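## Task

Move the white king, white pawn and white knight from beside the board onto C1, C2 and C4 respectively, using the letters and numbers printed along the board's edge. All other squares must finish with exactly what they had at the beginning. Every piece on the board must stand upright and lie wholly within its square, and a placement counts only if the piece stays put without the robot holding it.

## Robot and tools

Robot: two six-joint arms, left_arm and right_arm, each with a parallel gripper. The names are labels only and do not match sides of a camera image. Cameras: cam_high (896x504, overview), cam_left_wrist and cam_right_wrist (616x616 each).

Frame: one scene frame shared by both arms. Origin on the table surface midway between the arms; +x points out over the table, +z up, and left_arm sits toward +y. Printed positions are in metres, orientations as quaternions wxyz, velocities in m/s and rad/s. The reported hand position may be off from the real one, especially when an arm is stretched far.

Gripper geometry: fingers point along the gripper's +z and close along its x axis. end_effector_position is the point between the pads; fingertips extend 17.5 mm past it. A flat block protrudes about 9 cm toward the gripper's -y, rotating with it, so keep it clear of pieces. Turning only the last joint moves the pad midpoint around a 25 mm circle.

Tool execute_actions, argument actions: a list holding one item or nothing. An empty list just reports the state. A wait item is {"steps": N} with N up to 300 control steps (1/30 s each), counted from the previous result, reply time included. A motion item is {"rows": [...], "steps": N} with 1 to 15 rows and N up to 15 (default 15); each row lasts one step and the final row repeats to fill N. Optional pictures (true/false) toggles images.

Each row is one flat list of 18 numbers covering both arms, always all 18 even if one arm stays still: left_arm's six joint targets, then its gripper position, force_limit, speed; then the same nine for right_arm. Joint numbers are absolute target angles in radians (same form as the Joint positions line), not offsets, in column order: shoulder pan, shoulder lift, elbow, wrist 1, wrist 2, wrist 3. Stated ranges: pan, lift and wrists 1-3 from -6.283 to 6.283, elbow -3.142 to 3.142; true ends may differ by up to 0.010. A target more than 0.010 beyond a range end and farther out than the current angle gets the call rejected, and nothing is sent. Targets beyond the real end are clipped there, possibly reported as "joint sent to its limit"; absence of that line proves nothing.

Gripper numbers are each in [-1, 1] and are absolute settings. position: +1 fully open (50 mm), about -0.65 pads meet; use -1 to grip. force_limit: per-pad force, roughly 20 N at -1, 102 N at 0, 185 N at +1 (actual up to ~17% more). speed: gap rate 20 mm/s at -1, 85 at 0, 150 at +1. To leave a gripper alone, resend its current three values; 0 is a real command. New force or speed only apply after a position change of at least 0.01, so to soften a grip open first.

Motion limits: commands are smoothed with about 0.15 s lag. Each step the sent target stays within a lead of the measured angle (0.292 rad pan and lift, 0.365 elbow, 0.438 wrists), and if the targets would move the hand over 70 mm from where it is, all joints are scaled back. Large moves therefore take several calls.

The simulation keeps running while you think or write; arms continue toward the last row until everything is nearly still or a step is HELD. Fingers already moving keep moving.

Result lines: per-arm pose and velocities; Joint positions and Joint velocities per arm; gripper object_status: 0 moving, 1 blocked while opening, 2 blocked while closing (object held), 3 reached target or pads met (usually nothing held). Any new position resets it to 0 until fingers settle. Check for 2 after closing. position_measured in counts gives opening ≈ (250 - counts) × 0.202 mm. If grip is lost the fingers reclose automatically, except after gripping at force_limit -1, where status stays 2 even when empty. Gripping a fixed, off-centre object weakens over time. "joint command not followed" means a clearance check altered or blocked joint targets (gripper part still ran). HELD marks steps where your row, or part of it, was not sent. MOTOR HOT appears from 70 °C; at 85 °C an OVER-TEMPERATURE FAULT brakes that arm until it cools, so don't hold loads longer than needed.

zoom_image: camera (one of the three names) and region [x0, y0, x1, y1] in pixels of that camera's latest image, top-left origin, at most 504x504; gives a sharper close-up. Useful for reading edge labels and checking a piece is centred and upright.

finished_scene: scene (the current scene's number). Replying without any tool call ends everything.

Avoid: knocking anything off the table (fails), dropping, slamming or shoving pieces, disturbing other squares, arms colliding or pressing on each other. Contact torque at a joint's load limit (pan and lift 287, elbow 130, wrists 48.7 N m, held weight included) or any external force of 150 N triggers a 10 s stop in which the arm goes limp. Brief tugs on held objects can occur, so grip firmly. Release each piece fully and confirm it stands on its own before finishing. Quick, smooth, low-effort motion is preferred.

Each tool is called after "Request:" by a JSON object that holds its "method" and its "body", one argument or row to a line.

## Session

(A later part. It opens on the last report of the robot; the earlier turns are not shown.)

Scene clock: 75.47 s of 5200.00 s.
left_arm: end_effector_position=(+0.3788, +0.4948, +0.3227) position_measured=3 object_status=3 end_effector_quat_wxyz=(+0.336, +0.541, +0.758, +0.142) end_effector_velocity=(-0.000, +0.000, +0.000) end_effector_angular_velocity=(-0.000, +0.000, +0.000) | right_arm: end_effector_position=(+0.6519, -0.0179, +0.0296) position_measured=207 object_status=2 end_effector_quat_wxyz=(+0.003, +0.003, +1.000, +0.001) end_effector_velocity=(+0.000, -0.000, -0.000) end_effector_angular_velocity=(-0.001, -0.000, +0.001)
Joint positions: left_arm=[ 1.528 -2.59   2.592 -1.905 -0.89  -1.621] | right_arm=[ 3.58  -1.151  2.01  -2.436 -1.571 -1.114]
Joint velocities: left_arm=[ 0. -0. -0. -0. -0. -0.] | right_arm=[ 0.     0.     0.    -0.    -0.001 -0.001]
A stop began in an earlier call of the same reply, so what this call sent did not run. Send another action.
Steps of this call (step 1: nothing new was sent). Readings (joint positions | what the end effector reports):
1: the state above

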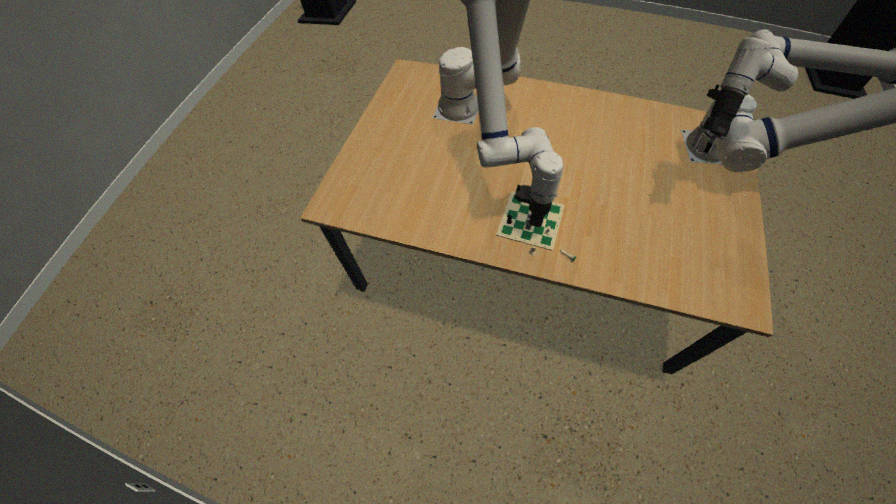

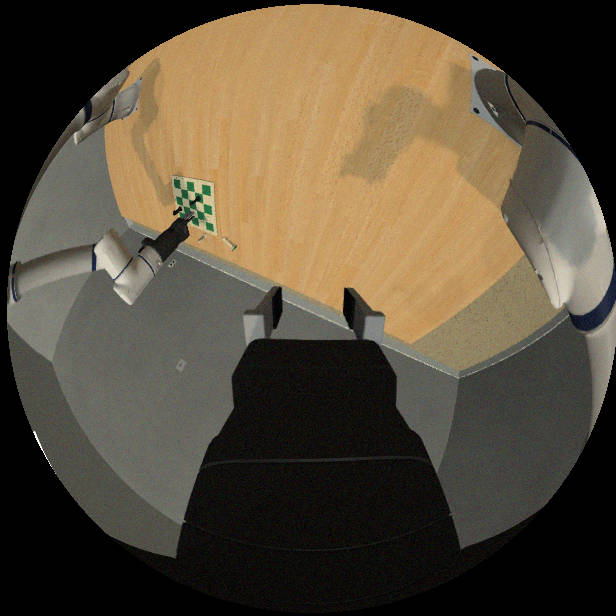

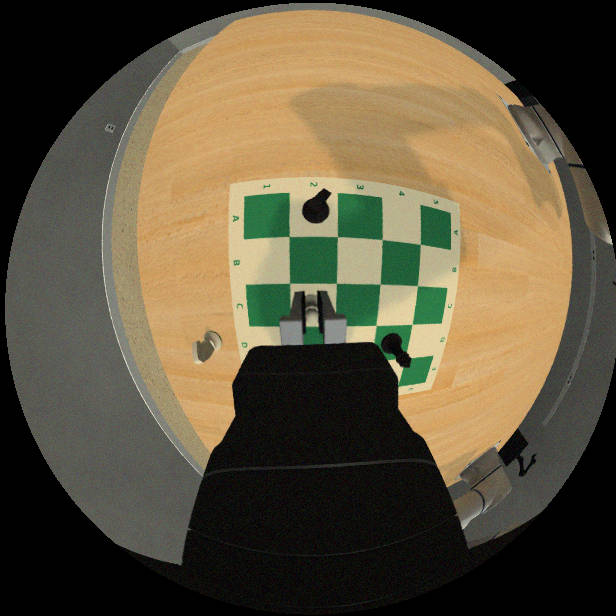

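Request:
{"method": "execute_actions", "body": {
  "actions": [
    {"rows":[[1.528,-2.59,2.592,-1.905,-0.89,-1.621,1,0,0,3.5795,-1.154,2.01,-2.427,-1.571,-1.1135,0.5,0,0]]}
  ],
  "pictures": false
}}

Request:
{"method": "execute_actions", "body": {
  "actions": [
    {"rows":[[1.528,-2.59,2.592,-1.905,-0.89,-1.621,1,0,0,3.5795,-1.2332,1.9797,-2.3175,-1.571,-1.1135,0.5,0,0]]}
  ],
  "pictures": false
}}

Request:
{"method": "execute_actions", "body": {
  "actions": [
    {"rows":[[1.528,-2.59,2.592,-1.905,-0.89,-1.621,1,0,0,3.5675,-1.0921,1.7596,-2.2385,-1.571,-1.1255,0.8,0,0]]}
  ],
  "pictures": false
}}

Request:
{"method": "execute_actions", "body": {
  "actions": [
    {"rows":[[1.528,-2.59,2.592,-1.905,-0.89,-1.621,1,0,0,3.5675,-1.031,1.7855,-2.3255,-1.571,-1.1255,0.8,0,0]]}
  ]
}}

Request:
{"method": "zoom_image", "body": {
  "camera": "cam_right_wrist",
  "region": [240,200,440,370]
}}

Scene clock: 81.47 s of 5200.00 s.
left_arm: end_effector_position=(+0.3788, +0.4948, +0.3227) position_measured=3 object_status=3 end_effector_quat_wxyz=(+0.336, +0.541, +0.758, +0.142) end_effector_velocity=(-0.000, -0.000, +0.001) end_effector_angular_velocity=(+0.000, -0.000, -0.001) | right_arm: end_effector_position=(+0.6500, -0.0188, +0.0308) position_measured=78 object_status=0 end_effector_quat_wxyz=(+0.000, +0.003, +1.000, -0.000) end_effector_velocity=(-0.001, -0.000, -0.000) end_effector_angular_velocity=(-0.001, +0.002, -0.001)
Joint positions: left_arm=[ 1.528 -2.59   2.592 -1.905 -0.89  -1.621] | right_arm=[ 3.58  -1.154  2.01  -2.427 -1.571 -1.114]
Joint velocities: left_arm=[-0.     0.    -0.001  0.    -0.     0.001] | right_arm=[ 0.    -0.     0.001  0.002  0.     0.001]
Steps of this call (steps 1 to 90: nothing new was sent; then 2.50 s passed at rest; steps 91 to 105: all 15 steps of this action). Readings (joint positions | what the end effector reports):
91: left_arm=[1.528 -2.590 2.592 -1.905 -0.890 -1.621] | right_arm=[3.580 -1.151 2.010 -2.436 -1.571 -1.114] | left_arm position_measured=3 object_status=3 | right_arm position_measured=203 object_status=0
92: left_arm=[1.528 -2.590 2.592 -1.905 -0.890 -1.621] | right_arm=[3.580 -1.151 2.010 -2.435 -1.571 -1.114] | left_arm position_measured=3 object_status=3 | right_arm position_measured=189 object_status=0
94: left_arm=[1.528 -2.590 2.592 -1.905 -0.890 -1.621] | right_arm=[3.580 -1.152 2.010 -2.431 -1.571 -1.114] | left_arm position_measured=3 object_status=3 | right_arm position_measured=161 object_status=0
98: left_arm=[1.528 -2.590 2.592 -1.905 -0.890 -1.621] | right_arm=[3.580 -1.153 2.010 -2.429 -1.571 -1.114] | left_arm position_measured=3 object_status=3 | right_arm position_measured=105 object_status=0
105: the state above

Scene clock: 81.97 s of 5200.00 s.
left_arm: end_effector_position=(+0.3788, +0.4948, +0.3227) position_measured=3 object_status=3 end_effector_quat_wxyz=(+0.336, +0.541, +0.758, +0.142) end_effector_velocity=(-0.000, -0.001, +0.001) end_effector_angular_velocity=(-0.002, +0.001, -0.001) | right_arm: end_effector_position=(+0.6497, -0.0190, +0.0904) position_measured=78 object_status=3 end_effector_quat_wxyz=(+0.000, +0.003, +1.000, -0.000) end_effector_velocity=(-0.001, -0.001, +0.014) end_effector_angular_velocity=(-0.001, +0.000, -0.001)
Joint positions: left_arm=[ 1.528 -2.59   2.592 -1.905 -0.89  -1.621] | right_arm=[ 3.579 -1.231  1.981 -2.321 -1.571 -1.114]
Joint velocities: left_arm=[-0.001 -0.    -0.002  0.001 -0.001 -0.001] | right_arm=[-0.    -0.018 -0.006  0.024 -0.001  0.001]
Steps of this call (steps 1 to 15: all 15 steps of this action). Readings (joint positions | what the end effector reports):
1: left_arm=[1.528 -2.590 2.592 -1.905 -0.890 -1.621] | right_arm=[3.580 -1.154 2.010 -2.427 -1.571 -1.114] | left_arm position_measured=3 object_status=3 | right_arm position_measured=78 object_status=0
2: left_arm=[1.528 -2.590 2.592 -1.905 -0.890 -1.621] | right_arm=[3.579 -1.164 2.007 -2.411 -1.571 -1.114] | left_arm position_measured=3 object_status=3 | right_arm position_measured=78 object_status=3
4: left_arm=[1.528 -2.590 2.592 -1.905 -0.890 -1.621] | right_arm=[3.579 -1.194 1.994 -2.373 -1.571 -1.114] | left_arm position_measured=3 object_status=3 | right_arm position_measured=78 object_status=3
8: left_arm=[1.528 -2.590 2.592 -1.905 -0.890 -1.621] | right_arm=[3.579 -1.219 1.985 -2.337 -1.571 -1.114] | left_arm position_measured=3 object_status=3 | right_arm position_measured=78 object_status=3
15: the state above

Scene clock: 82.47 s of 5200.00 s.
left_arm: end_effector_position=(+0.3788, +0.4948, +0.3227) position_measured=3 object_status=3 end_effector_quat_wxyz=(+0.336, +0.541, +0.758, +0.142) end_effector_velocity=(-0.000, +0.000, -0.001) end_effector_angular_velocity=(+0.000, -0.000, -0.001) | right_arm: end_effector_position=(+0.7492, +0.0186, +0.0923) position_measured=32 object_status=3 end_effector_quat_wxyz=(+0.000, +0.003, +1.000, -0.000) end_effector_velocity=(+0.035, +0.013, -0.002) end_effector_angular_velocity=(-0.000, +0.001, -0.000)
Joint positions: left_arm=[ 1.528 -2.59   2.592 -1.905 -0.89  -1.621] | right_arm=[ 3.568 -1.099  1.77  -2.242 -1.571 -1.125]
Joint velocities: left_arm=[-0.    -0.001  0.001 -0.001  0.     0.001] | right_arm=[-0.004  0.05  -0.078  0.029  0.    -0.004]
Steps of this call (steps 1 to 15: all 15 steps of this action). Readings (joint positions | what the end effector reports):
1: left_arm=[1.528 -2.590 2.592 -1.905 -0.890 -1.621] | right_arm=[3.579 -1.231 1.980 -2.320 -1.571 -1.113] | left_arm position_measured=3 object_status=3 | right_arm position_measured=74 object_status=0
2: left_arm=[1.528 -2.590 2.592 -1.905 -0.890 -1.621] | right_arm=[3.579 -1.223 1.966 -2.314 -1.571 -1.114] | left_arm position_measured=3 object_status=3 | right_arm position_measured=60 object_status=0
4: left_arm=[1.528 -2.590 2.592 -1.905 -0.890 -1.621] | right_arm=[3.576 -1.190 1.913 -2.295 -1.571 -1.117] | left_arm position_measured=3 object_status=3 | right_arm position_measured=35 object_status=0
8: left_arm=[1.528 -2.590 2.592 -1.905 -0.890 -1.621] | right_arm=[3.571 -1.131 1.821 -2.261 -1.571 -1.122] | left_arm position_measured=3 object_status=3 | right_arm position_measured=32 object_status=0
15: the state above

Scene clock: 82.97 s of 5200.00 s.
left_arm: end_effector_position=(+0.3788, +0.4948, +0.3227) position_measured=3 object_status=3 end_effector_quat_wxyz=(+0.336, +0.541, +0.758, +0.142) end_effector_velocity=(+0.000, +0.000, +0.000) end_effector_angular_velocity=(+0.001, +0.000, +0.000) | right_arm: end_effector_position=(+0.7542, +0.0204, +0.0378) position_measured=32 object_status=3 end_effector_quat_wxyz=(+0.000, +0.003, +1.000, -0.000) end_effector_velocity=(-0.000, -0.000, -0.012) end_effector_angular_velocity=(+0.001, +0.000, +0.001)
Joint positions: left_arm=[ 1.528 -2.59   2.592 -1.905 -0.89  -1.621] | right_arm=[ 3.568 -1.033  1.785 -2.323 -1.571 -1.125]
Joint velocities: left_arm=[ 0.001  0.001 -0.001  0.    -0.     0.   ] | right_arm=[-0.     0.013  0.005 -0.018  0.001 -0.001]
Steps of this call (steps 1 to 15: all 15 steps of this action). Readings (joint positions | what the end effector reports):
1: left_arm=[1.528 -2.590 2.592 -1.905 -0.890 -1.621] | right_arm=[3.568 -1.097 1.768 -2.242 -1.571 -1.125] | left_arm position_measured=3 object_status=3 | right_arm position_measured=32 object_status=3
2: left_arm=[1.528 -2.590 2.592 -1.905 -0.890 -1.621] | right_arm=[3.568 -1.087 1.768 -2.256 -1.571 -1.125] | left_arm position_measured=3 object_status=3 | right_arm position_measured=32 object_status=3
4: left_arm=[1.528 -2.590 2.592 -1.905 -0.890 -1.621] | right_arm=[3.568 -1.062 1.777 -2.284 -1.571 -1.125] | left_arm position_measured=3 object_status=3 | right_arm position_measured=32 object_status=3
8: left_arm=[1.528 -2.590 2.592 -1.905 -0.890 -1.621] | right_arm=[3.568 -1.042 1.782 -2.311 -1.571 -1.125] | left_arm position_measured=3 object_status=3 | right_arm position_measured=32 object_status=3
15: the state above

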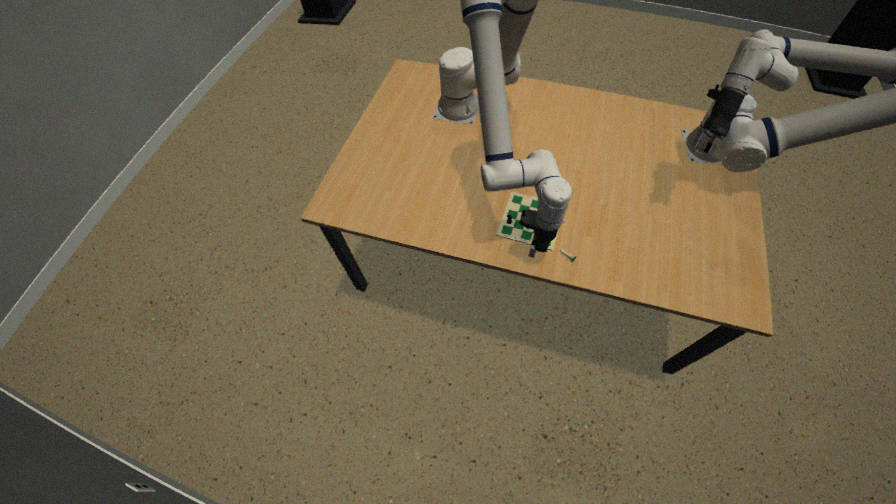

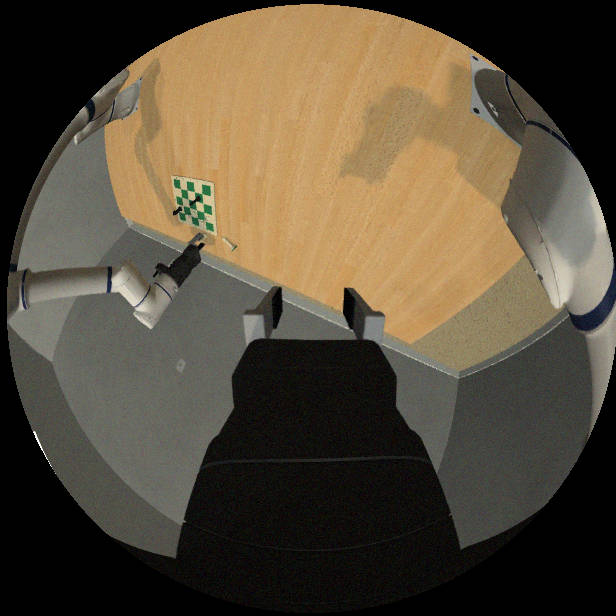

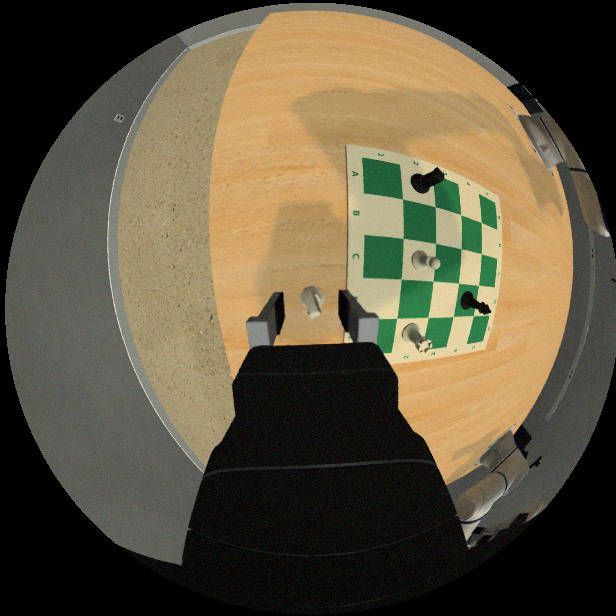

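Region (240, 200, 440, 370) of cam_right_wrist's 616x616 image, scaled by 2.520, with more detail than that image has; it fills the top 428 rows of this view, and the rest is white.

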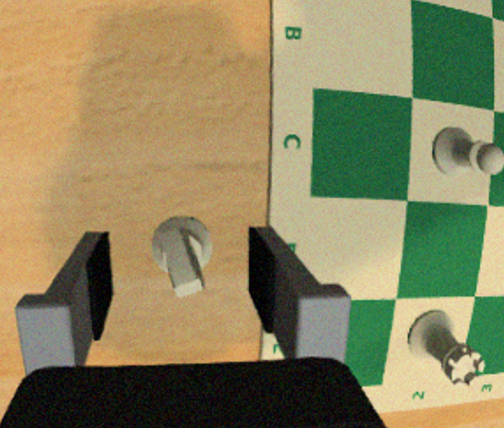

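Request:
{"method": "execute_actions", "body": {
  "actions": [
    {"rows":[[1.528,-2.59,2.592,-1.905,-0.89,-1.621,1,0,0,3.5635,-1.031,1.7855,-2.3255,-1.571,-1.1255,-1,-0.3,0]]}
  ],
  "pictures": false
}}

Request:
{"method": "execute_actions", "body": {
  "actions": [
    {"steps":8}
  ],
  "pictures": false
}}

Request:
{"method": "execute_actions", "body": {
  "actions": [
    {"rows":[[1.528,-2.59,2.592,-1.905,-0.89,-1.621,1,0,0,3.5635,-1.114,1.748,-2.205,-1.571,-1.1255,-1,-0.3,0]]}
  ],
  "pictures": false
}}

Request:
{"method": "execute_actions", "body": {
  "actions": [
    {"rows":[[1.528,-2.59,2.592,-1.905,-0.89,-1.621,1,0,0,3.631,-1.3413,2.0841,-2.3138,-1.571,-1.062,-1,-0.3,0]]}
  ],
  "pictures": false
}}

Request:
{"method": "execute_actions", "body": {
  "actions": [
    {"rows":[[1.528,-2.59,2.592,-1.905,-0.89,-1.621,1,0,0,3.631,-1.2479,2.1238,-2.4469,-1.571,-1.062,-1,-0.3,0]]}
  ]
}}

Request:
{"method": "zoom_image", "body": {
  "camera": "cam_right_wrist",
  "region": [210,200,410,370]
}}

Scene clock: 91.20 s of 5200.00 s.
left_arm: end_effector_position=(+0.3788, +0.4948, +0.3227) position_measured=3 object_status=3 end_effector_quat_wxyz=(+0.336, +0.541, +0.758, +0.142) end_effector_velocity=(+0.000, +0.000, -0.001) end_effector_angular_velocity=(+0.003, +0.000, +0.001) | right_arm: end_effector_position=(+0.7562, +0.0177, +0.0362) position_measured=215 object_status=0 end_effector_quat_wxyz=(+0.000, +0.005, +1.000, -0.000) end_effector_velocity=(-0.001, -0.001, -0.001) end_effector_angular_velocity=(-0.000, +0.002, -0.001)
Joint positions: left_arm=[ 1.528 -2.59   2.592 -1.905 -0.89  -1.621] | right_arm=[ 3.564 -1.031  1.786 -2.326 -1.571 -1.125]
Joint velocities: left_arm=[ 0.001  0.002  0.001  0.001  0.    -0.001] | right_arm=[-0.001 -0.     0.002 -0.     0.001  0.   ]
Steps of this call (steps 1 to 15: the robot went on to your last target; steps 16 to 90: nothing new was sent; then 4.73 s passed at rest; steps 91 to 105: all 15 steps of this action). Readings (joint positions | what the end effector reports):
91: left_arm=[1.528 -2.590 2.592 -1.905 -0.890 -1.621] | right_arm=[3.567 -1.031 1.786 -2.326 -1.571 -1.126] | left_arm position_measured=3 object_status=3 | right_arm position_measured=36 object_status=0
92: left_arm=[1.528 -2.590 2.592 -1.905 -0.890 -1.621] | right_arm=[3.567 -1.031 1.786 -2.326 -1.571 -1.126] | left_arm position_measured=3 object_status=3 | right_arm position_measured=50 object_status=0
94: left_arm=[1.528 -2.590 2.592 -1.905 -0.890 -1.621] | right_arm=[3.565 -1.031 1.786 -2.326 -1.571 -1.126] | left_arm position_measured=3 object_status=3 | right_arm position_measured=78 object_status=0
98: left_arm=[1.528 -2.590 2.592 -1.905 -0.890 -1.621] | right_arm=[3.564 -1.031 1.786 -2.326 -1.571 -1.125] | left_arm position_measured=3 object_status=3 | right_arm position_measured=135 object_status=0
105: the state above

Scene clock: 91.47 s of 5200.00 s.
left_arm: end_effector_position=(+0.3788, +0.4948, +0.3227) position_measured=3 object_status=3 end_effector_quat_wxyz=(+0.336, +0.541, +0.758, +0.142) end_effector_velocity=(+0.000, -0.000, +0.001) end_effector_angular_velocity=(+0.000, -0.001, -0.000) | right_arm: end_effector_position=(+0.7562, +0.0176, +0.0362) position_measured=215 object_status=2 end_effector_quat_wxyz=(+0.000, +0.005, +1.000, -0.000) end_effector_velocity=(+0.001, +0.000, +0.001) end_effector_angular_velocity=(+0.001, -0.001, +0.000)
Joint positions: left_arm=[ 1.528 -2.59   2.592 -1.905 -0.89  -1.621] | right_arm=[ 3.564 -1.031  1.786 -2.326 -1.571 -1.126]
Joint velocities: left_arm=[-0.     0.001 -0.001  0.     0.     0.001] | right_arm=[ 0.    -0.    -0.001 -0.     0.    -0.   ]
Steps of this call (steps 1 to 8: the robot went on to your last target). Readings (joint positions | what the end effector reports):
1: left_arm=[1.528 -2.590 2.592 -1.905 -0.890 -1.621] | right_arm=[3.564 -1.031 1.786 -2.326 -1.571 -1.126] | left_arm position_measured=3 object_status=3 | right_arm position_measured=215 object_status=0
2: left_arm=[1.528 -2.590 2.592 -1.905 -0.890 -1.621] | right_arm=[3.564 -1.031 1.786 -2.326 -1.571 -1.126] | left_arm position_measured=3 object_status=3 | right_arm position_measured=215 object_status=0
4: left_arm=[1.528 -2.590 2.592 -1.905 -0.890 -1.621] | right_arm=[3.564 -1.031 1.786 -2.326 -1.571 -1.126] | left_arm position_measured=3 object_status=3 | right_arm position_measured=215 object_status=0
8: the state above

Scene clock: 91.97 s of 5200.00 s.
left_arm: end_effector_position=(+0.3788, +0.4948, +0.3227) position_measured=3 object_status=3 end_effector_quat_wxyz=(+0.336, +0.541, +0.758, +0.142) end_effector_velocity=(+0.000, +0.000, +0.002) end_effector_angular_velocity=(-0.006, -0.000, +0.003) | right_arm: end_effector_position=(+0.7556, +0.0173, +0.1110) position_measured=215 object_status=2 end_effector_quat_wxyz=(+0.000, +0.005, +1.000, -0.000) end_effector_velocity=(-0.002, -0.001, +0.017) end_effector_angular_velocity=(-0.001, +0.001, +0.000)
Joint positions: left_arm=[ 1.528 -2.59   2.592 -1.905 -0.89  -1.621] | right_arm=[ 3.563 -1.111  1.749 -2.209 -1.571 -1.126]
Joint velocities: left_arm=[ 0.001 -0.002 -0.002 -0.    -0.    -0.002] | right_arm=[ 0.    -0.019 -0.008  0.028 -0.     0.   ]
Steps of this call (steps 1 to 15: all 15 steps of this action). Readings (joint positions | what the end effector reports):
1: left_arm=[1.528 -2.590 2.592 -1.905 -0.890 -1.621] | right_arm=[3.564 -1.031 1.785 -2.325 -1.571 -1.126] | left_arm position_measured=3 object_status=3 | right_arm position_measured=215 object_status=2
2: left_arm=[1.528 -2.590 2.592 -1.905 -0.890 -1.621] | right_arm=[3.563 -1.041 1.782 -2.309 -1.571 -1.126] | left_arm position_measured=3 object_status=3 | right_arm position_measured=215 object_status=2
4: left_arm=[1.528 -2.590 2.592 -1.905 -0.890 -1.621] | right_arm=[3.563 -1.071 1.767 -2.269 -1.571 -1.126] | left_arm position_measured=3 object_status=3 | right_arm position_measured=215 object_status=2
8: left_arm=[1.528 -2.590 2.592 -1.905 -0.890 -1.621] | right_arm=[3.563 -1.099 1.755 -2.227 -1.571 -1.126] | left_arm position_measured=3 object_status=3 | right_arm position_measured=215 object_status=2
15: the state above

Scene clock: 92.47 s of 5200.00 s.
left_arm: end_effector_position=(+0.3788, +0.4948, +0.3227) position_measured=3 object_status=3 end_effector_quat_wxyz=(+0.336, +0.541, +0.758, +0.142) end_effector_velocity=(+0.000, -0.000, +0.000) end_effector_angular_velocity=(-0.000, +0.000, +0.002) | right_arm: end_effector_position=(+0.5943, -0.0128, +0.1139) position_measured=215 object_status=2 end_effector_quat_wxyz=(+0.000, +0.003, +1.000, -0.000) end_effector_velocity=(-0.188, -0.047, -0.007) end_effector_angular_velocity=(+0.003, -0.006, +0.004)
Joint positions: left_arm=[ 1.528 -2.59   2.592 -1.905 -0.89  -1.621] | right_arm=[ 3.622 -1.311  2.04  -2.3   -1.571 -1.07 ]
Joint velocities: left_arm=[ 0.001  0.002 -0.001 -0.     0.    -0.002] | right_arm=[ 0.068 -0.233  0.337 -0.111  0.     0.064]
Steps of this call (steps 1 to 15: all 15 steps of this action). Readings (joint positions | what the end effector reports):
1: left_arm=[1.528 -2.590 2.592 -1.905 -0.890 -1.621] | right_arm=[3.564 -1.112 1.749 -2.208 -1.571 -1.125] | left_arm position_measured=3 object_status=3 | right_arm position_measured=215 object_status=2
2: left_arm=[1.528 -2.590 2.592 -1.905 -0.890 -1.621] | right_arm=[3.566 -1.122 1.762 -2.212 -1.571 -1.123] | left_arm position_measured=3 object_status=3 | right_arm position_measured=215 object_status=2
4: left_arm=[1.528 -2.590 2.592 -1.905 -0.890 -1.621] | right_arm=[3.576 -1.155 1.812 -2.227 -1.571 -1.114] | left_arm position_measured=3 object_status=3 | right_arm position_measured=215 object_status=2
8: left_arm=[1.528 -2.590 2.592 -1.905 -0.890 -1.621] | right_arm=[3.594 -1.216 1.900 -2.255 -1.571 -1.097] | left_arm position_measured=3 object_status=3 | right_arm position_measured=215 object_status=2
15: the state above

Scene clock: 92.97 s of 5200.00 s.
left_arm: end_effector_position=(+0.3788, +0.4948, +0.3227) position_measured=3 object_status=3 end_effector_quat_wxyz=(+0.336, +0.541, +0.758, +0.142) end_effector_velocity=(+0.000, +0.001, -0.000) end_effector_angular_velocity=(+0.001, -0.000, +0.001) | right_arm: end_effector_position=(+0.5703, -0.0190, +0.0464) position_measured=215 object_status=2 end_effector_quat_wxyz=(+0.000, +0.003, +1.000, -0.000) end_effector_velocity=(-0.004, -0.001, -0.015) end_effector_angular_velocity=(+0.001, -0.001, +0.001)
Joint positions: left_arm=[ 1.528 -2.59   2.592 -1.905 -0.89  -1.621] | right_arm=[ 3.631 -1.25   2.122 -2.443 -1.571 -1.062]
Joint velocities: left_arm=[ 0.001 -0.     0.     0.     0.     0.001] | right_arm=[ 0.001  0.017  0.015 -0.033  0.     0.001]
Steps of this call (steps 1 to 15: all 15 steps of this action). Readings (joint positions | what the end effector reports):
1: left_arm=[1.528 -2.590 2.592 -1.905 -0.890 -1.621] | right_arm=[3.624 -1.317 2.050 -2.303 -1.571 -1.069] | left_arm position_measured=3 object_status=3 | right_arm position_measured=215 object_status=2
2: left_arm=[1.528 -2.590 2.592 -1.905 -0.890 -1.621] | right_arm=[3.626 -1.313 2.061 -2.322 -1.571 -1.067] | left_arm position_measured=3 object_status=3 | right_arm position_measured=215 object_status=2
4: left_arm=[1.528 -2.590 2.592 -1.905 -0.890 -1.621] | right_arm=[3.628 -1.285 2.088 -2.372 -1.571 -1.065] | left_arm position_measured=3 object_status=3 | right_arm position_measured=215 object_status=2
8: left_arm=[1.528 -2.590 2.592 -1.905 -0.890 -1.621] | right_arm=[3.630 -1.261 2.111 -2.420 -1.571 -1.063] | left_arm position_measured=3 object_status=3 | right_arm position_measured=215 object_status=2
15: the state above

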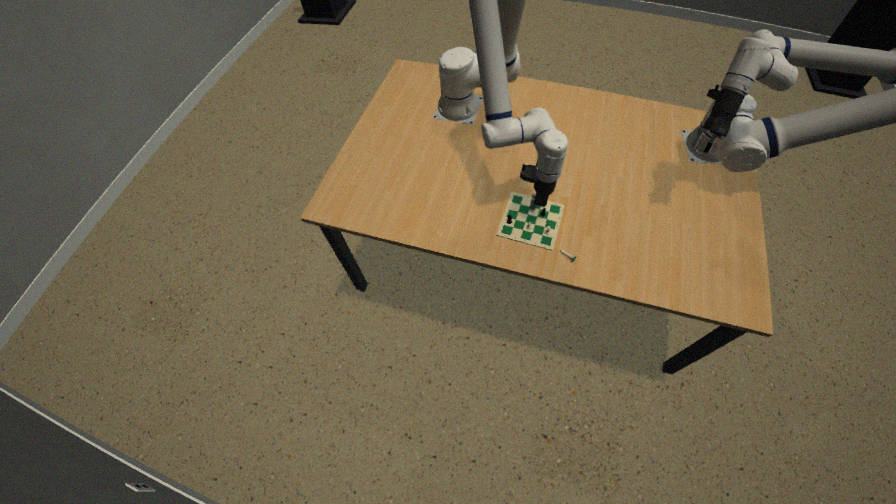

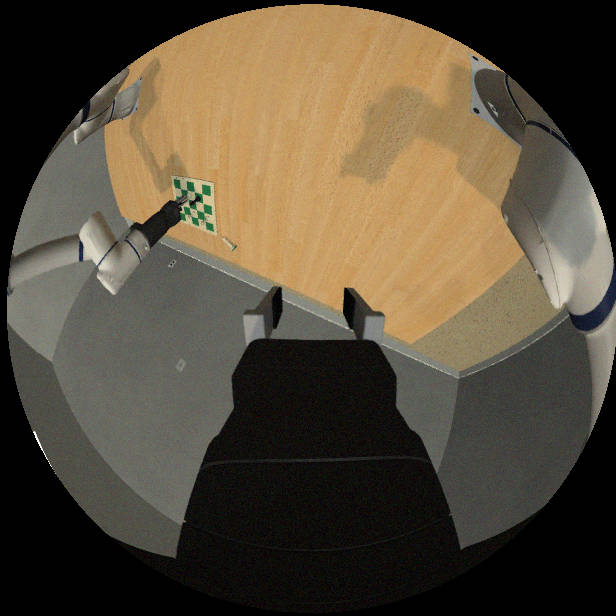

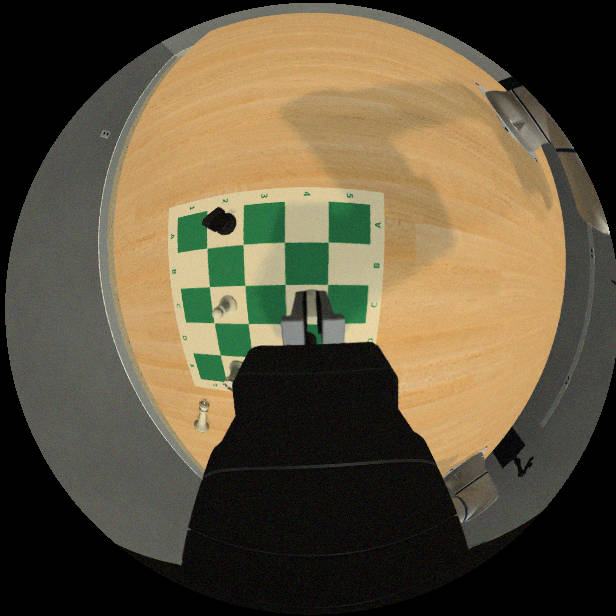

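Region (210, 200, 410, 370) of cam_right_wrist's 616x616 image, scaled by 2.520, with more detail than that image has; it fills the top 428 rows of this view, and the rest is white.

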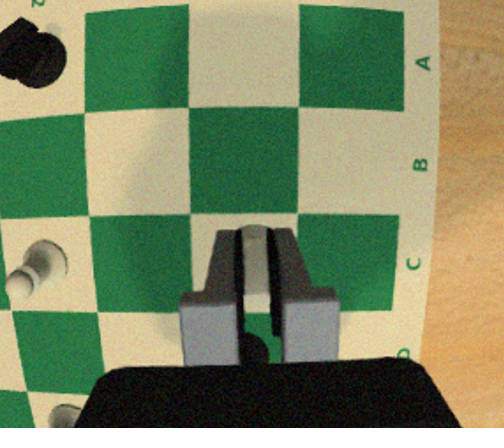

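Request:
{"method": "execute_actions", "body": {
  "actions": [
    {"rows":[[1.528,-2.59,2.592,-1.905,-0.89,-1.621,1,0,0,3.631,-1.2405,2.1143,-2.4448,-1.571,-1.062,-1,-0.3,0]]}
  ],
  "pictures": false
}}

Request:
{"method": "execute_actions", "body": {
  "actions": [
    {"rows":[[1.528,-2.59,2.592,-1.905,-0.89,-1.621,1,0,0,3.631,-1.2405,2.1143,-2.4448,-1.571,-1.062,0.5,-0.3,0]]}
  ],
  "pictures": false
}}

Request:
{"method": "execute_actions", "body": {
  "actions": [
    {"rows":[[1.528,-2.59,2.592,-1.905,-0.89,-1.621,1,0,0,3.631,-1.335,2.075,-2.311,-1.571,-1.062,0.5,-0.3,0]]}
  ],
  "pictures": false
}}

Request:
{"method": "execute_actions", "body": {
  "actions": [
    {"rows":[[1.528,-2.59,2.592,-1.905,-0.89,-1.621,1,0,0,3.6925,-1.0309,1.6158,-2.1559,-1.571,-1,1,-0.3,0]]}
  ],
  "pictures": false
}}

Request:
{"method": "execute_actions", "body": {
  "actions": [
    {"steps":20}
  ]
}}

Request:
{"method": "zoom_image", "body": {
  "camera": "cam_right_wrist",
  "region": [240,130,480,370]
}}

Scene clock: 103.60 s of 5200.00 s.
left_arm: end_effector_position=(+0.3788, +0.4948, +0.3227) position_measured=3 object_status=3 end_effector_quat_wxyz=(+0.336, +0.541, +0.758, +0.142) end_effector_velocity=(+0.000, +0.001, -0.000) end_effector_angular_velocity=(+0.001, -0.000, +0.001) | right_arm: end_effector_position=(+0.5740, -0.0168, +0.0437) position_measured=215 object_status=2 end_effector_quat_wxyz=(+0.000, +0.003, +1.000, -0.000) end_effector_velocity=(+0.002, +0.000, -0.000) end_effector_angular_velocity=(-0.001, -0.000, +0.000)
Joint positions: left_arm=[ 1.528 -2.59   2.592 -1.905 -0.89  -1.621] | right_arm=[ 3.631 -1.241  2.115 -2.445 -1.571 -1.062]
Joint velocities: left_arm=[ 0.002 -0.     0.001 -0.     0.     0.001] | right_arm=[ 0.     0.003 -0.003  0.001 -0.001  0.   ]
Steps of this call (steps 1 to 15: the robot went on to your last target; steps 16 to 90: nothing new was sent; then 7.13 s passed at rest; steps 91 to 105: all 15 steps of this action). Readings (joint positions | what the end effector reports):
91: left_arm=[1.528 -2.590 2.592 -1.905 -0.890 -1.621] | right_arm=[3.631 -1.248 2.124 -2.447 -1.571 -1.062] | left_arm position_measured=3 object_status=3 | right_arm position_measured=215 object_status=2
92: left_arm=[1.528 -2.590 2.592 -1.905 -0.890 -1.621] | right_arm=[3.631 -1.247 2.123 -2.447 -1.571 -1.062] | left_arm position_measured=3 object_status=3 | right_arm position_measured=215 object_status=2
94: left_arm=[1.528 -2.590 2.592 -1.905 -0.890 -1.621] | right_arm=[3.631 -1.244 2.119 -2.446 -1.571 -1.062] | left_arm position_measured=3 object_status=3 | right_arm position_measured=215 object_status=2
98: left_arm=[1.528 -2.590 2.592 -1.905 -0.890 -1.621] | right_arm=[3.631 -1.242 2.116 -2.445 -1.571 -1.062] | left_arm position_measured=3 object_status=3 | right_arm position_measured=215 object_status=2
105: the state above

Scene clock: 104.10 s of 5200.00 s.
left_arm: end_effector_position=(+0.3788, +0.4948, +0.3227) position_measured=3 object_status=3 end_effector_quat_wxyz=(+0.336, +0.541, +0.758, +0.142) end_effector_velocity=(+0.000, +0.000, +0.001) end_effector_angular_velocity=(-0.003, +0.000, +0.002) | right_arm: end_effector_position=(+0.5741, -0.0167, +0.0437) position_measured=78 object_status=0 end_effector_quat_wxyz=(+0.000, +0.003, +1.000, -0.000) end_effector_velocity=(-0.001, -0.001, -0.001) end_effector_angular_velocity=(-0.002, +0.001, -0.001)
Joint positions: left_arm=[ 1.528 -2.59   2.592 -1.905 -0.89  -1.621] | right_arm=[ 3.631 -1.241  2.114 -2.445 -1.571 -1.062]
Joint velocities: left_arm=[ 0.002  0.    -0.001 -0.001 -0.001 -0.001] | right_arm=[-0.     0.     0.002 -0.    -0.001  0.001]
Steps of this call (steps 1 to 15: all 15 steps of this action). Readings (joint positions | what the end effector reports):
1: left_arm=[1.528 -2.590 2.592 -1.905 -0.890 -1.621] | right_arm=[3.631 -1.241 2.115 -2.445 -1.571 -1.062] | left_arm position_measured=3 object_status=3 | right_arm position_measured=211 object_status=0
2: left_arm=[1.528 -2.590 2.592 -1.905 -0.890 -1.621] | right_arm=[3.631 -1.241 2.114 -2.445 -1.571 -1.062] | left_arm position_measured=3 object_status=3 | right_arm position_measured=197 object_status=0
4: left_arm=[1.528 -2.590 2.592 -1.905 -0.890 -1.621] | right_arm=[3.631 -1.241 2.114 -2.445 -1.571 -1.062] | left_arm position_measured=3 object_status=3 | right_arm position_measured=169 object_status=0
8: left_arm=[1.528 -2.590 2.592 -1.905 -0.890 -1.621] | right_arm=[3.631 -1.241 2.114 -2.445 -1.571 -1.062] | left_arm position_measured=3 object_status=3 | right_arm position_measured=113 object_status=0
15: the state above

Scene clock: 104.60 s of 5200.00 s.
left_arm: end_effector_position=(+0.3788, +0.4948, +0.3227) position_measured=3 object_status=3 end_effector_quat_wxyz=(+0.336, +0.541, +0.758, +0.142) end_effector_velocity=(+0.000, +0.001, -0.001) end_effector_angular_velocity=(+0.003, -0.000, -0.001) | right_arm: end_effector_position=(+0.5737, -0.0170, +0.1105) position_measured=78 object_status=3 end_effector_quat_wxyz=(+0.000, +0.003, +1.000, -0.000) end_effector_velocity=(-0.001, -0.000, +0.017) end_effector_angular_velocity=(+0.001, -0.000, +0.001)
Joint positions: left_arm=[ 1.528 -2.59   2.592 -1.905 -0.89  -1.621] | right_arm=[ 3.631 -1.332  2.076 -2.315 -1.571 -1.062]
Joint velocities: left_arm=[-0.    -0.     0.001  0.001  0.001  0.002] | right_arm=[ 0.    -0.023 -0.009  0.031  0.001 -0.001]
Steps of this call (steps 1 to 15: all 15 steps of this action). Readings (joint positions | what the end effector reports):
1: left_arm=[1.528 -2.590 2.592 -1.905 -0.890 -1.621] | right_arm=[3.631 -1.241 2.114 -2.444 -1.571 -1.062] | left_arm position_measured=3 object_status=3 | right_arm position_measured=78 object_status=0
2: left_arm=[1.528 -2.590 2.592 -1.905 -0.890 -1.621] | right_arm=[3.631 -1.251 2.111 -2.428 -1.571 -1.062] | left_arm position_measured=3 object_status=3 | right_arm position_measured=78 object_status=3
4: left_arm=[1.528 -2.590 2.592 -1.905 -0.890 -1.621] | right_arm=[3.631 -1.286 2.094 -2.381 -1.571 -1.062] | left_arm position_measured=3 object_status=3 | right_arm position_measured=78 object_status=3
8: left_arm=[1.528 -2.590 2.592 -1.905 -0.890 -1.621] | right_arm=[3.631 -1.318 2.082 -2.336 -1.571 -1.062] | left_arm position_measured=3 object_status=3 | right_arm position_measured=78 object_status=3
15: the state above

Scene clock: 105.10 s of 5200.00 s.
left_arm: end_effector_position=(+0.3788, +0.4948, +0.3227) position_measured=3 object_status=3 end_effector_quat_wxyz=(+0.336, +0.541, +0.758, +0.142) end_effector_velocity=(-0.000, +0.000, -0.001) end_effector_angular_velocity=(-0.001, +0.000, +0.000) | right_arm: end_effector_position=(+0.7004, +0.0999, +0.1122) position_measured=3 object_status=3 end_effector_quat_wxyz=(-0.002, +0.003, +1.000, -0.002) end_effector_velocity=(+0.259, +0.257, +0.006) end_effector_angular_velocity=(+0.022, -0.038, -0.001)
Joint positions: left_arm=[ 1.528 -2.59   2.592 -1.905 -0.89  -1.621] | right_arm=[ 3.679 -1.096  1.721 -2.19  -1.571 -1.013]
Joint velocities: left_arm=[-0.001 -0.001  0.001 -0.     0.    -0.001] | right_arm=[ 0.097  0.479 -0.771  0.248 -0.     0.098]
Steps of this call (steps 1 to 15: all 15 steps of this action). Readings (joint positions | what the end effector reports):
1: left_arm=[1.528 -2.590 2.592 -1.905 -0.890 -1.621] | right_arm=[3.631 -1.332 2.075 -2.314 -1.571 -1.062] | left_arm position_measured=3 object_status=3 | right_arm position_measured=74 object_status=0
2: left_arm=[1.528 -2.590 2.592 -1.905 -0.890 -1.621] | right_arm=[3.634 -1.322 2.062 -2.307 -1.571 -1.059] | left_arm position_measured=3 object_status=3 | right_arm position_measured=60 object_status=0
4: left_arm=[1.528 -2.590 2.592 -1.905 -0.890 -1.621] | right_arm=[3.642 -1.277 2.005 -2.284 -1.571 -1.050] | left_arm position_measured=3 object_status=3 | right_arm position_measured=32 object_status=0
8: left_arm=[1.528 -2.590 2.592 -1.905 -0.890 -1.621] | right_arm=[3.656 -1.210 1.904 -2.249 -1.571 -1.037] | left_arm position_measured=3 object_status=3 | right_arm position_measured=3 object_status=0
15: the state above

Scene clock: 105.77 s of 5200.00 s.
left_arm: end_effector_position=(+0.3788, +0.4948, +0.3227) position_measured=3 object_status=3 end_effector_quat_wxyz=(+0.336, +0.541, +0.758, +0.142) end_effector_velocity=(+0.000, +0.001, +0.000) end_effector_angular_velocity=(-0.001, -0.000, +0.001) | right_arm: end_effector_position=(+0.7343, +0.1348, +0.1120) position_measured=3 object_status=3 end_effector_quat_wxyz=(+0.000, +0.003, +1.000, -0.000) end_effector_velocity=(+0.001, +0.001, -0.002) end_effector_angular_velocity=(-0.001, +0.001, +0.001)
Joint positions: left_arm=[ 1.528 -2.59   2.592 -1.905 -0.89  -1.621] | right_arm=[ 3.692 -1.031  1.616 -2.156 -1.571 -1.   ]
Joint velocities: left_arm=[ 0.001 -0.002  0.     0.001 -0.     0.   ] | right_arm=[ 0.001  0.004 -0.004  0.001 -0.    -0.   ]
Steps of this call (steps 1 to 20: the robot went on to your last target). Readings (joint positions | what the end effector reports):
1: left_arm=[1.528 -2.590 2.592 -1.905 -0.890 -1.621] | right_arm=[3.682 -1.082 1.697 -2.182 -1.571 -1.010] | left_arm position_measured=3 object_status=3 | right_arm position_measured=3 object_status=3
2: left_arm=[1.528 -2.590 2.592 -1.905 -0.890 -1.621] | right_arm=[3.685 -1.070 1.679 -2.176 -1.571 -1.008] | left_arm position_measured=3 object_status=3 | right_arm position_measured=3 object_status=3
4: left_arm=[1.528 -2.590 2.592 -1.905 -0.890 -1.621] | right_arm=[3.688 -1.054 1.653 -2.168 -1.571 -1.005] | left_arm position_measured=3 object_status=3 | right_arm position_measured=3 object_status=3
8: left_arm=[1.528 -2.590 2.592 -1.905 -0.890 -1.621] | right_arm=[3.691 -1.039 1.629 -2.160 -1.571 -1.002] | left_arm position_measured=3 object_status=3 | right_arm position_measured=3 object_status=3
20: the state above

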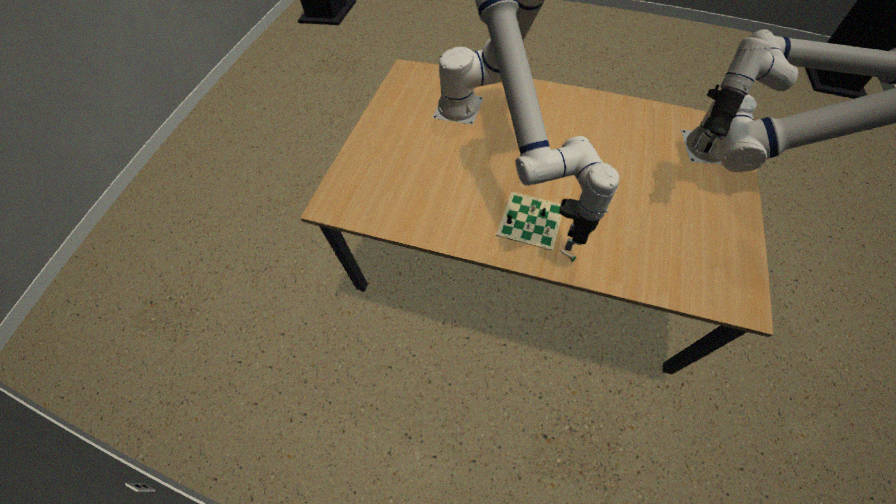

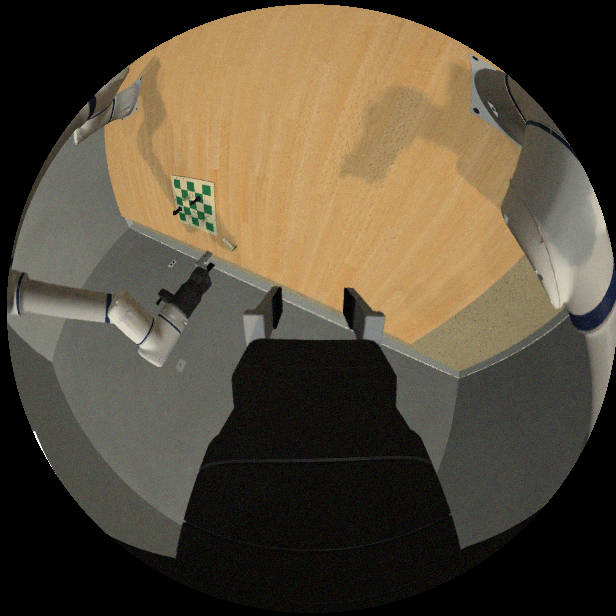

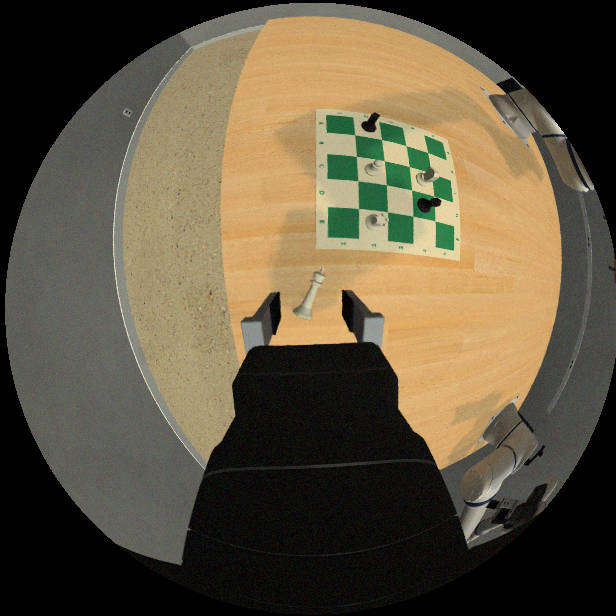

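Region (240, 130, 480, 370) of cam_right_wrist's 616x616 image, scaled by 2.100, with more detail than that image has.

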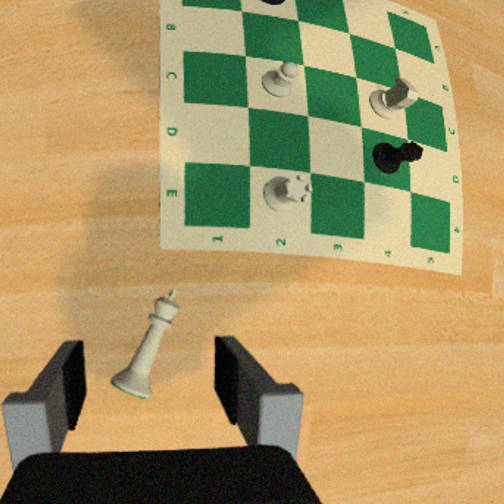

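Request:
{"method": "execute_actions", "body": {
  "actions": [
    {"rows":[[1.528,-2.59,2.592,-1.905,-0.89,-1.621,1,0,0,3.692,-0.985,1.692,-2.278,-1.571,-0.63,0.5,-0.3,0]]}
  ],
  "pictures": false
}}

Request:
{"method": "execute_actions", "body": {
  "actions": [
    {"rows":[[1.528,-2.59,2.592,-1.905,-0.89,-1.621,1,0,0,3.692,-0.9659,1.698,-2.3031,-1.571,-0.63,0.5,-0.3,0]]}
  ]
}}

Request:
{"method": "zoom_image", "body": {
  "camera": "cam_right_wrist",
  "region": [240,250,380,360]
}}

Scene clock: 111.37 s of 5200.00 s.
left_arm: end_effector_position=(+0.3788, +0.4948, +0.3227) position_measured=3 object_status=3 end_effector_quat_wxyz=(+0.336, +0.541, +0.758, +0.142) end_effector_velocity=(-0.000, +0.000, -0.001) end_effector_angular_velocity=(+0.000, +0.001, -0.000) | right_arm: end_effector_position=(+0.7116, +0.1272, +0.0442) position_measured=78 object_status=3 end_effector_quat_wxyz=(+0.000, +0.180, +0.984, +0.000) end_effector_velocity=(-0.008, -0.003, -0.022) end_effector_angular_velocity=(+0.000, -0.001, -0.118)
Joint positions: left_arm=[ 1.528 -2.59   2.592 -1.905 -0.89  -1.621] | right_arm=[ 3.692 -0.987  1.689 -2.273 -1.571 -0.645]
Joint velocities: left_arm=[-0.001 -0.001  0.001 -0.    -0.001 -0.001] | right_arm=[-0.     0.015  0.024 -0.039 -0.     0.118]
Steps of this call (steps 1 to 15: the robot went on to your last target; steps 16 to 90: nothing new was sent; then 2.10 s passed at rest; steps 91 to 105: all 15 steps of this action). Readings (joint positions | what the end effector reports):
91: left_arm=[1.528 -2.590 2.592 -1.905 -0.890 -1.621] | right_arm=[3.693 -1.031 1.616 -2.156 -1.571 -0.999] | left_arm position_measured=3 object_status=3 | right_arm position_measured=7 object_status=0
92: left_arm=[1.528 -2.590 2.592 -1.905 -0.890 -1.621] | right_arm=[3.693 -1.029 1.619 -2.162 -1.571 -0.980] | left_arm position_measured=3 object_status=3 | right_arm position_measured=21 object_status=0
94: left_arm=[1.528 -2.590 2.592 -1.905 -0.890 -1.621] | right_arm=[3.693 -1.018 1.637 -2.190 -1.571 -0.894] | left_arm position_measured=3 object_status=3 | right_arm position_measured=49 object_status=0
98: left_arm=[1.528 -2.590 2.592 -1.905 -0.890 -1.621] | right_arm=[3.692 -0.997 1.673 -2.247 -1.571 -0.725] | left_arm position_measured=3 object_status=3 | right_arm position_measured=78 object_status=0
105: the state above

Scene clock: 111.87 s of 5200.00 s.
left_arm: end_effector_position=(+0.3788, +0.4948, +0.3227) position_measured=3 object_status=3 end_effector_quat_wxyz=(+0.336, +0.541, +0.758, +0.142) end_effector_velocity=(-0.000, +0.000, -0.001) end_effector_angular_velocity=(+0.002, +0.000, -0.001) | right_arm: end_effector_position=(+0.7108, +0.1269, +0.0245) position_measured=78 object_status=3 end_effector_quat_wxyz=(+0.000, +0.187, +0.982, +0.000) end_effector_velocity=(-0.001, -0.001, -0.004) end_effector_angular_velocity=(-0.001, +0.000, -0.003)
Joint positions: left_arm=[ 1.528 -2.59   2.592 -1.905 -0.89  -1.621] | right_arm=[ 3.692 -0.966  1.698 -2.302 -1.571 -0.63 ]
Joint velocities: left_arm=[-0.001 -0.001  0.002  0.001  0.     0.   ] | right_arm=[-0.     0.004  0.003 -0.006 -0.001  0.003]
Steps of this call (steps 1 to 15: all 15 steps of this action). Readings (joint positions | what the end effector reports):
1: left_arm=[1.528 -2.590 2.592 -1.905 -0.890 -1.621] | right_arm=[3.692 -0.986 1.690 -2.274 -1.571 -0.642] | left_arm position_measured=3 object_status=3 | right_arm position_measured=78 object_status=3
2: left_arm=[1.528 -2.590 2.592 -1.905 -0.890 -1.621] | right_arm=[3.692 -0.983 1.691 -2.280 -1.571 -0.639] | left_arm position_measured=3 object_status=3 | right_arm position_measured=78 object_status=3
4: left_arm=[1.528 -2.590 2.592 -1.905 -0.890 -1.621] | right_arm=[3.692 -0.976 1.694 -2.289 -1.571 -0.635] | left_arm position_measured=3 object_status=3 | right_arm position_measured=78 object_status=3
8: left_arm=[1.528 -2.590 2.592 -1.905 -0.890 -1.621] | right_arm=[3.692 -0.969 1.697 -2.298 -1.571 -0.632] | left_arm position_measured=3 object_status=3 | right_arm position_measured=78 object_status=3
15: the state above

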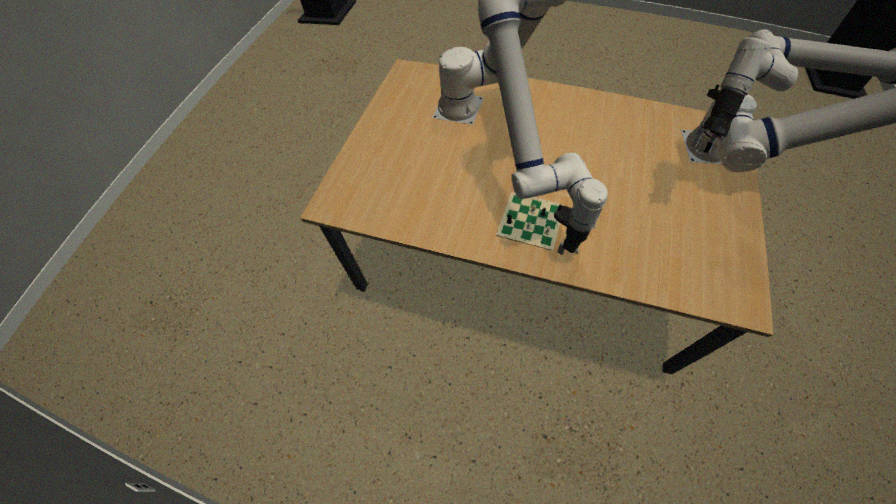

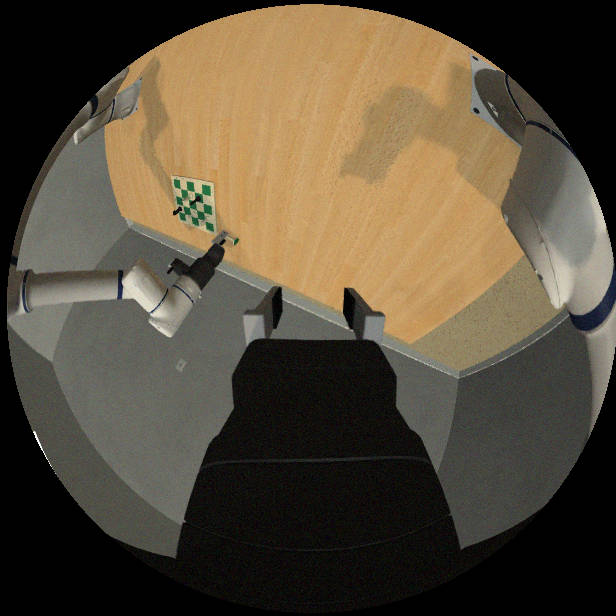

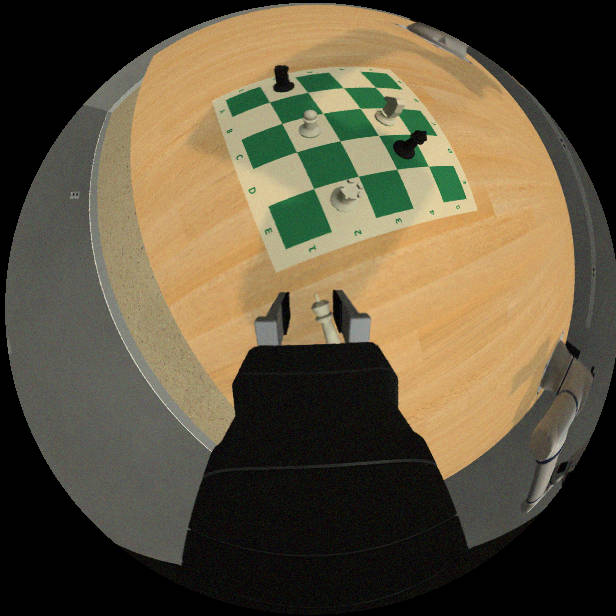

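Region (240, 250, 380, 360) of cam_right_wrist's 616x616 image, scaled by 3.600, with more detail than that image has; it fills the top 396 rows of this view, and the rest is white.

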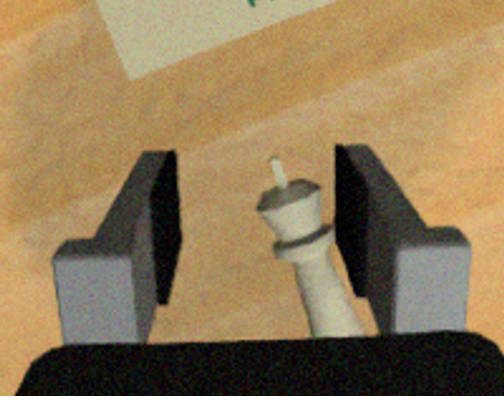

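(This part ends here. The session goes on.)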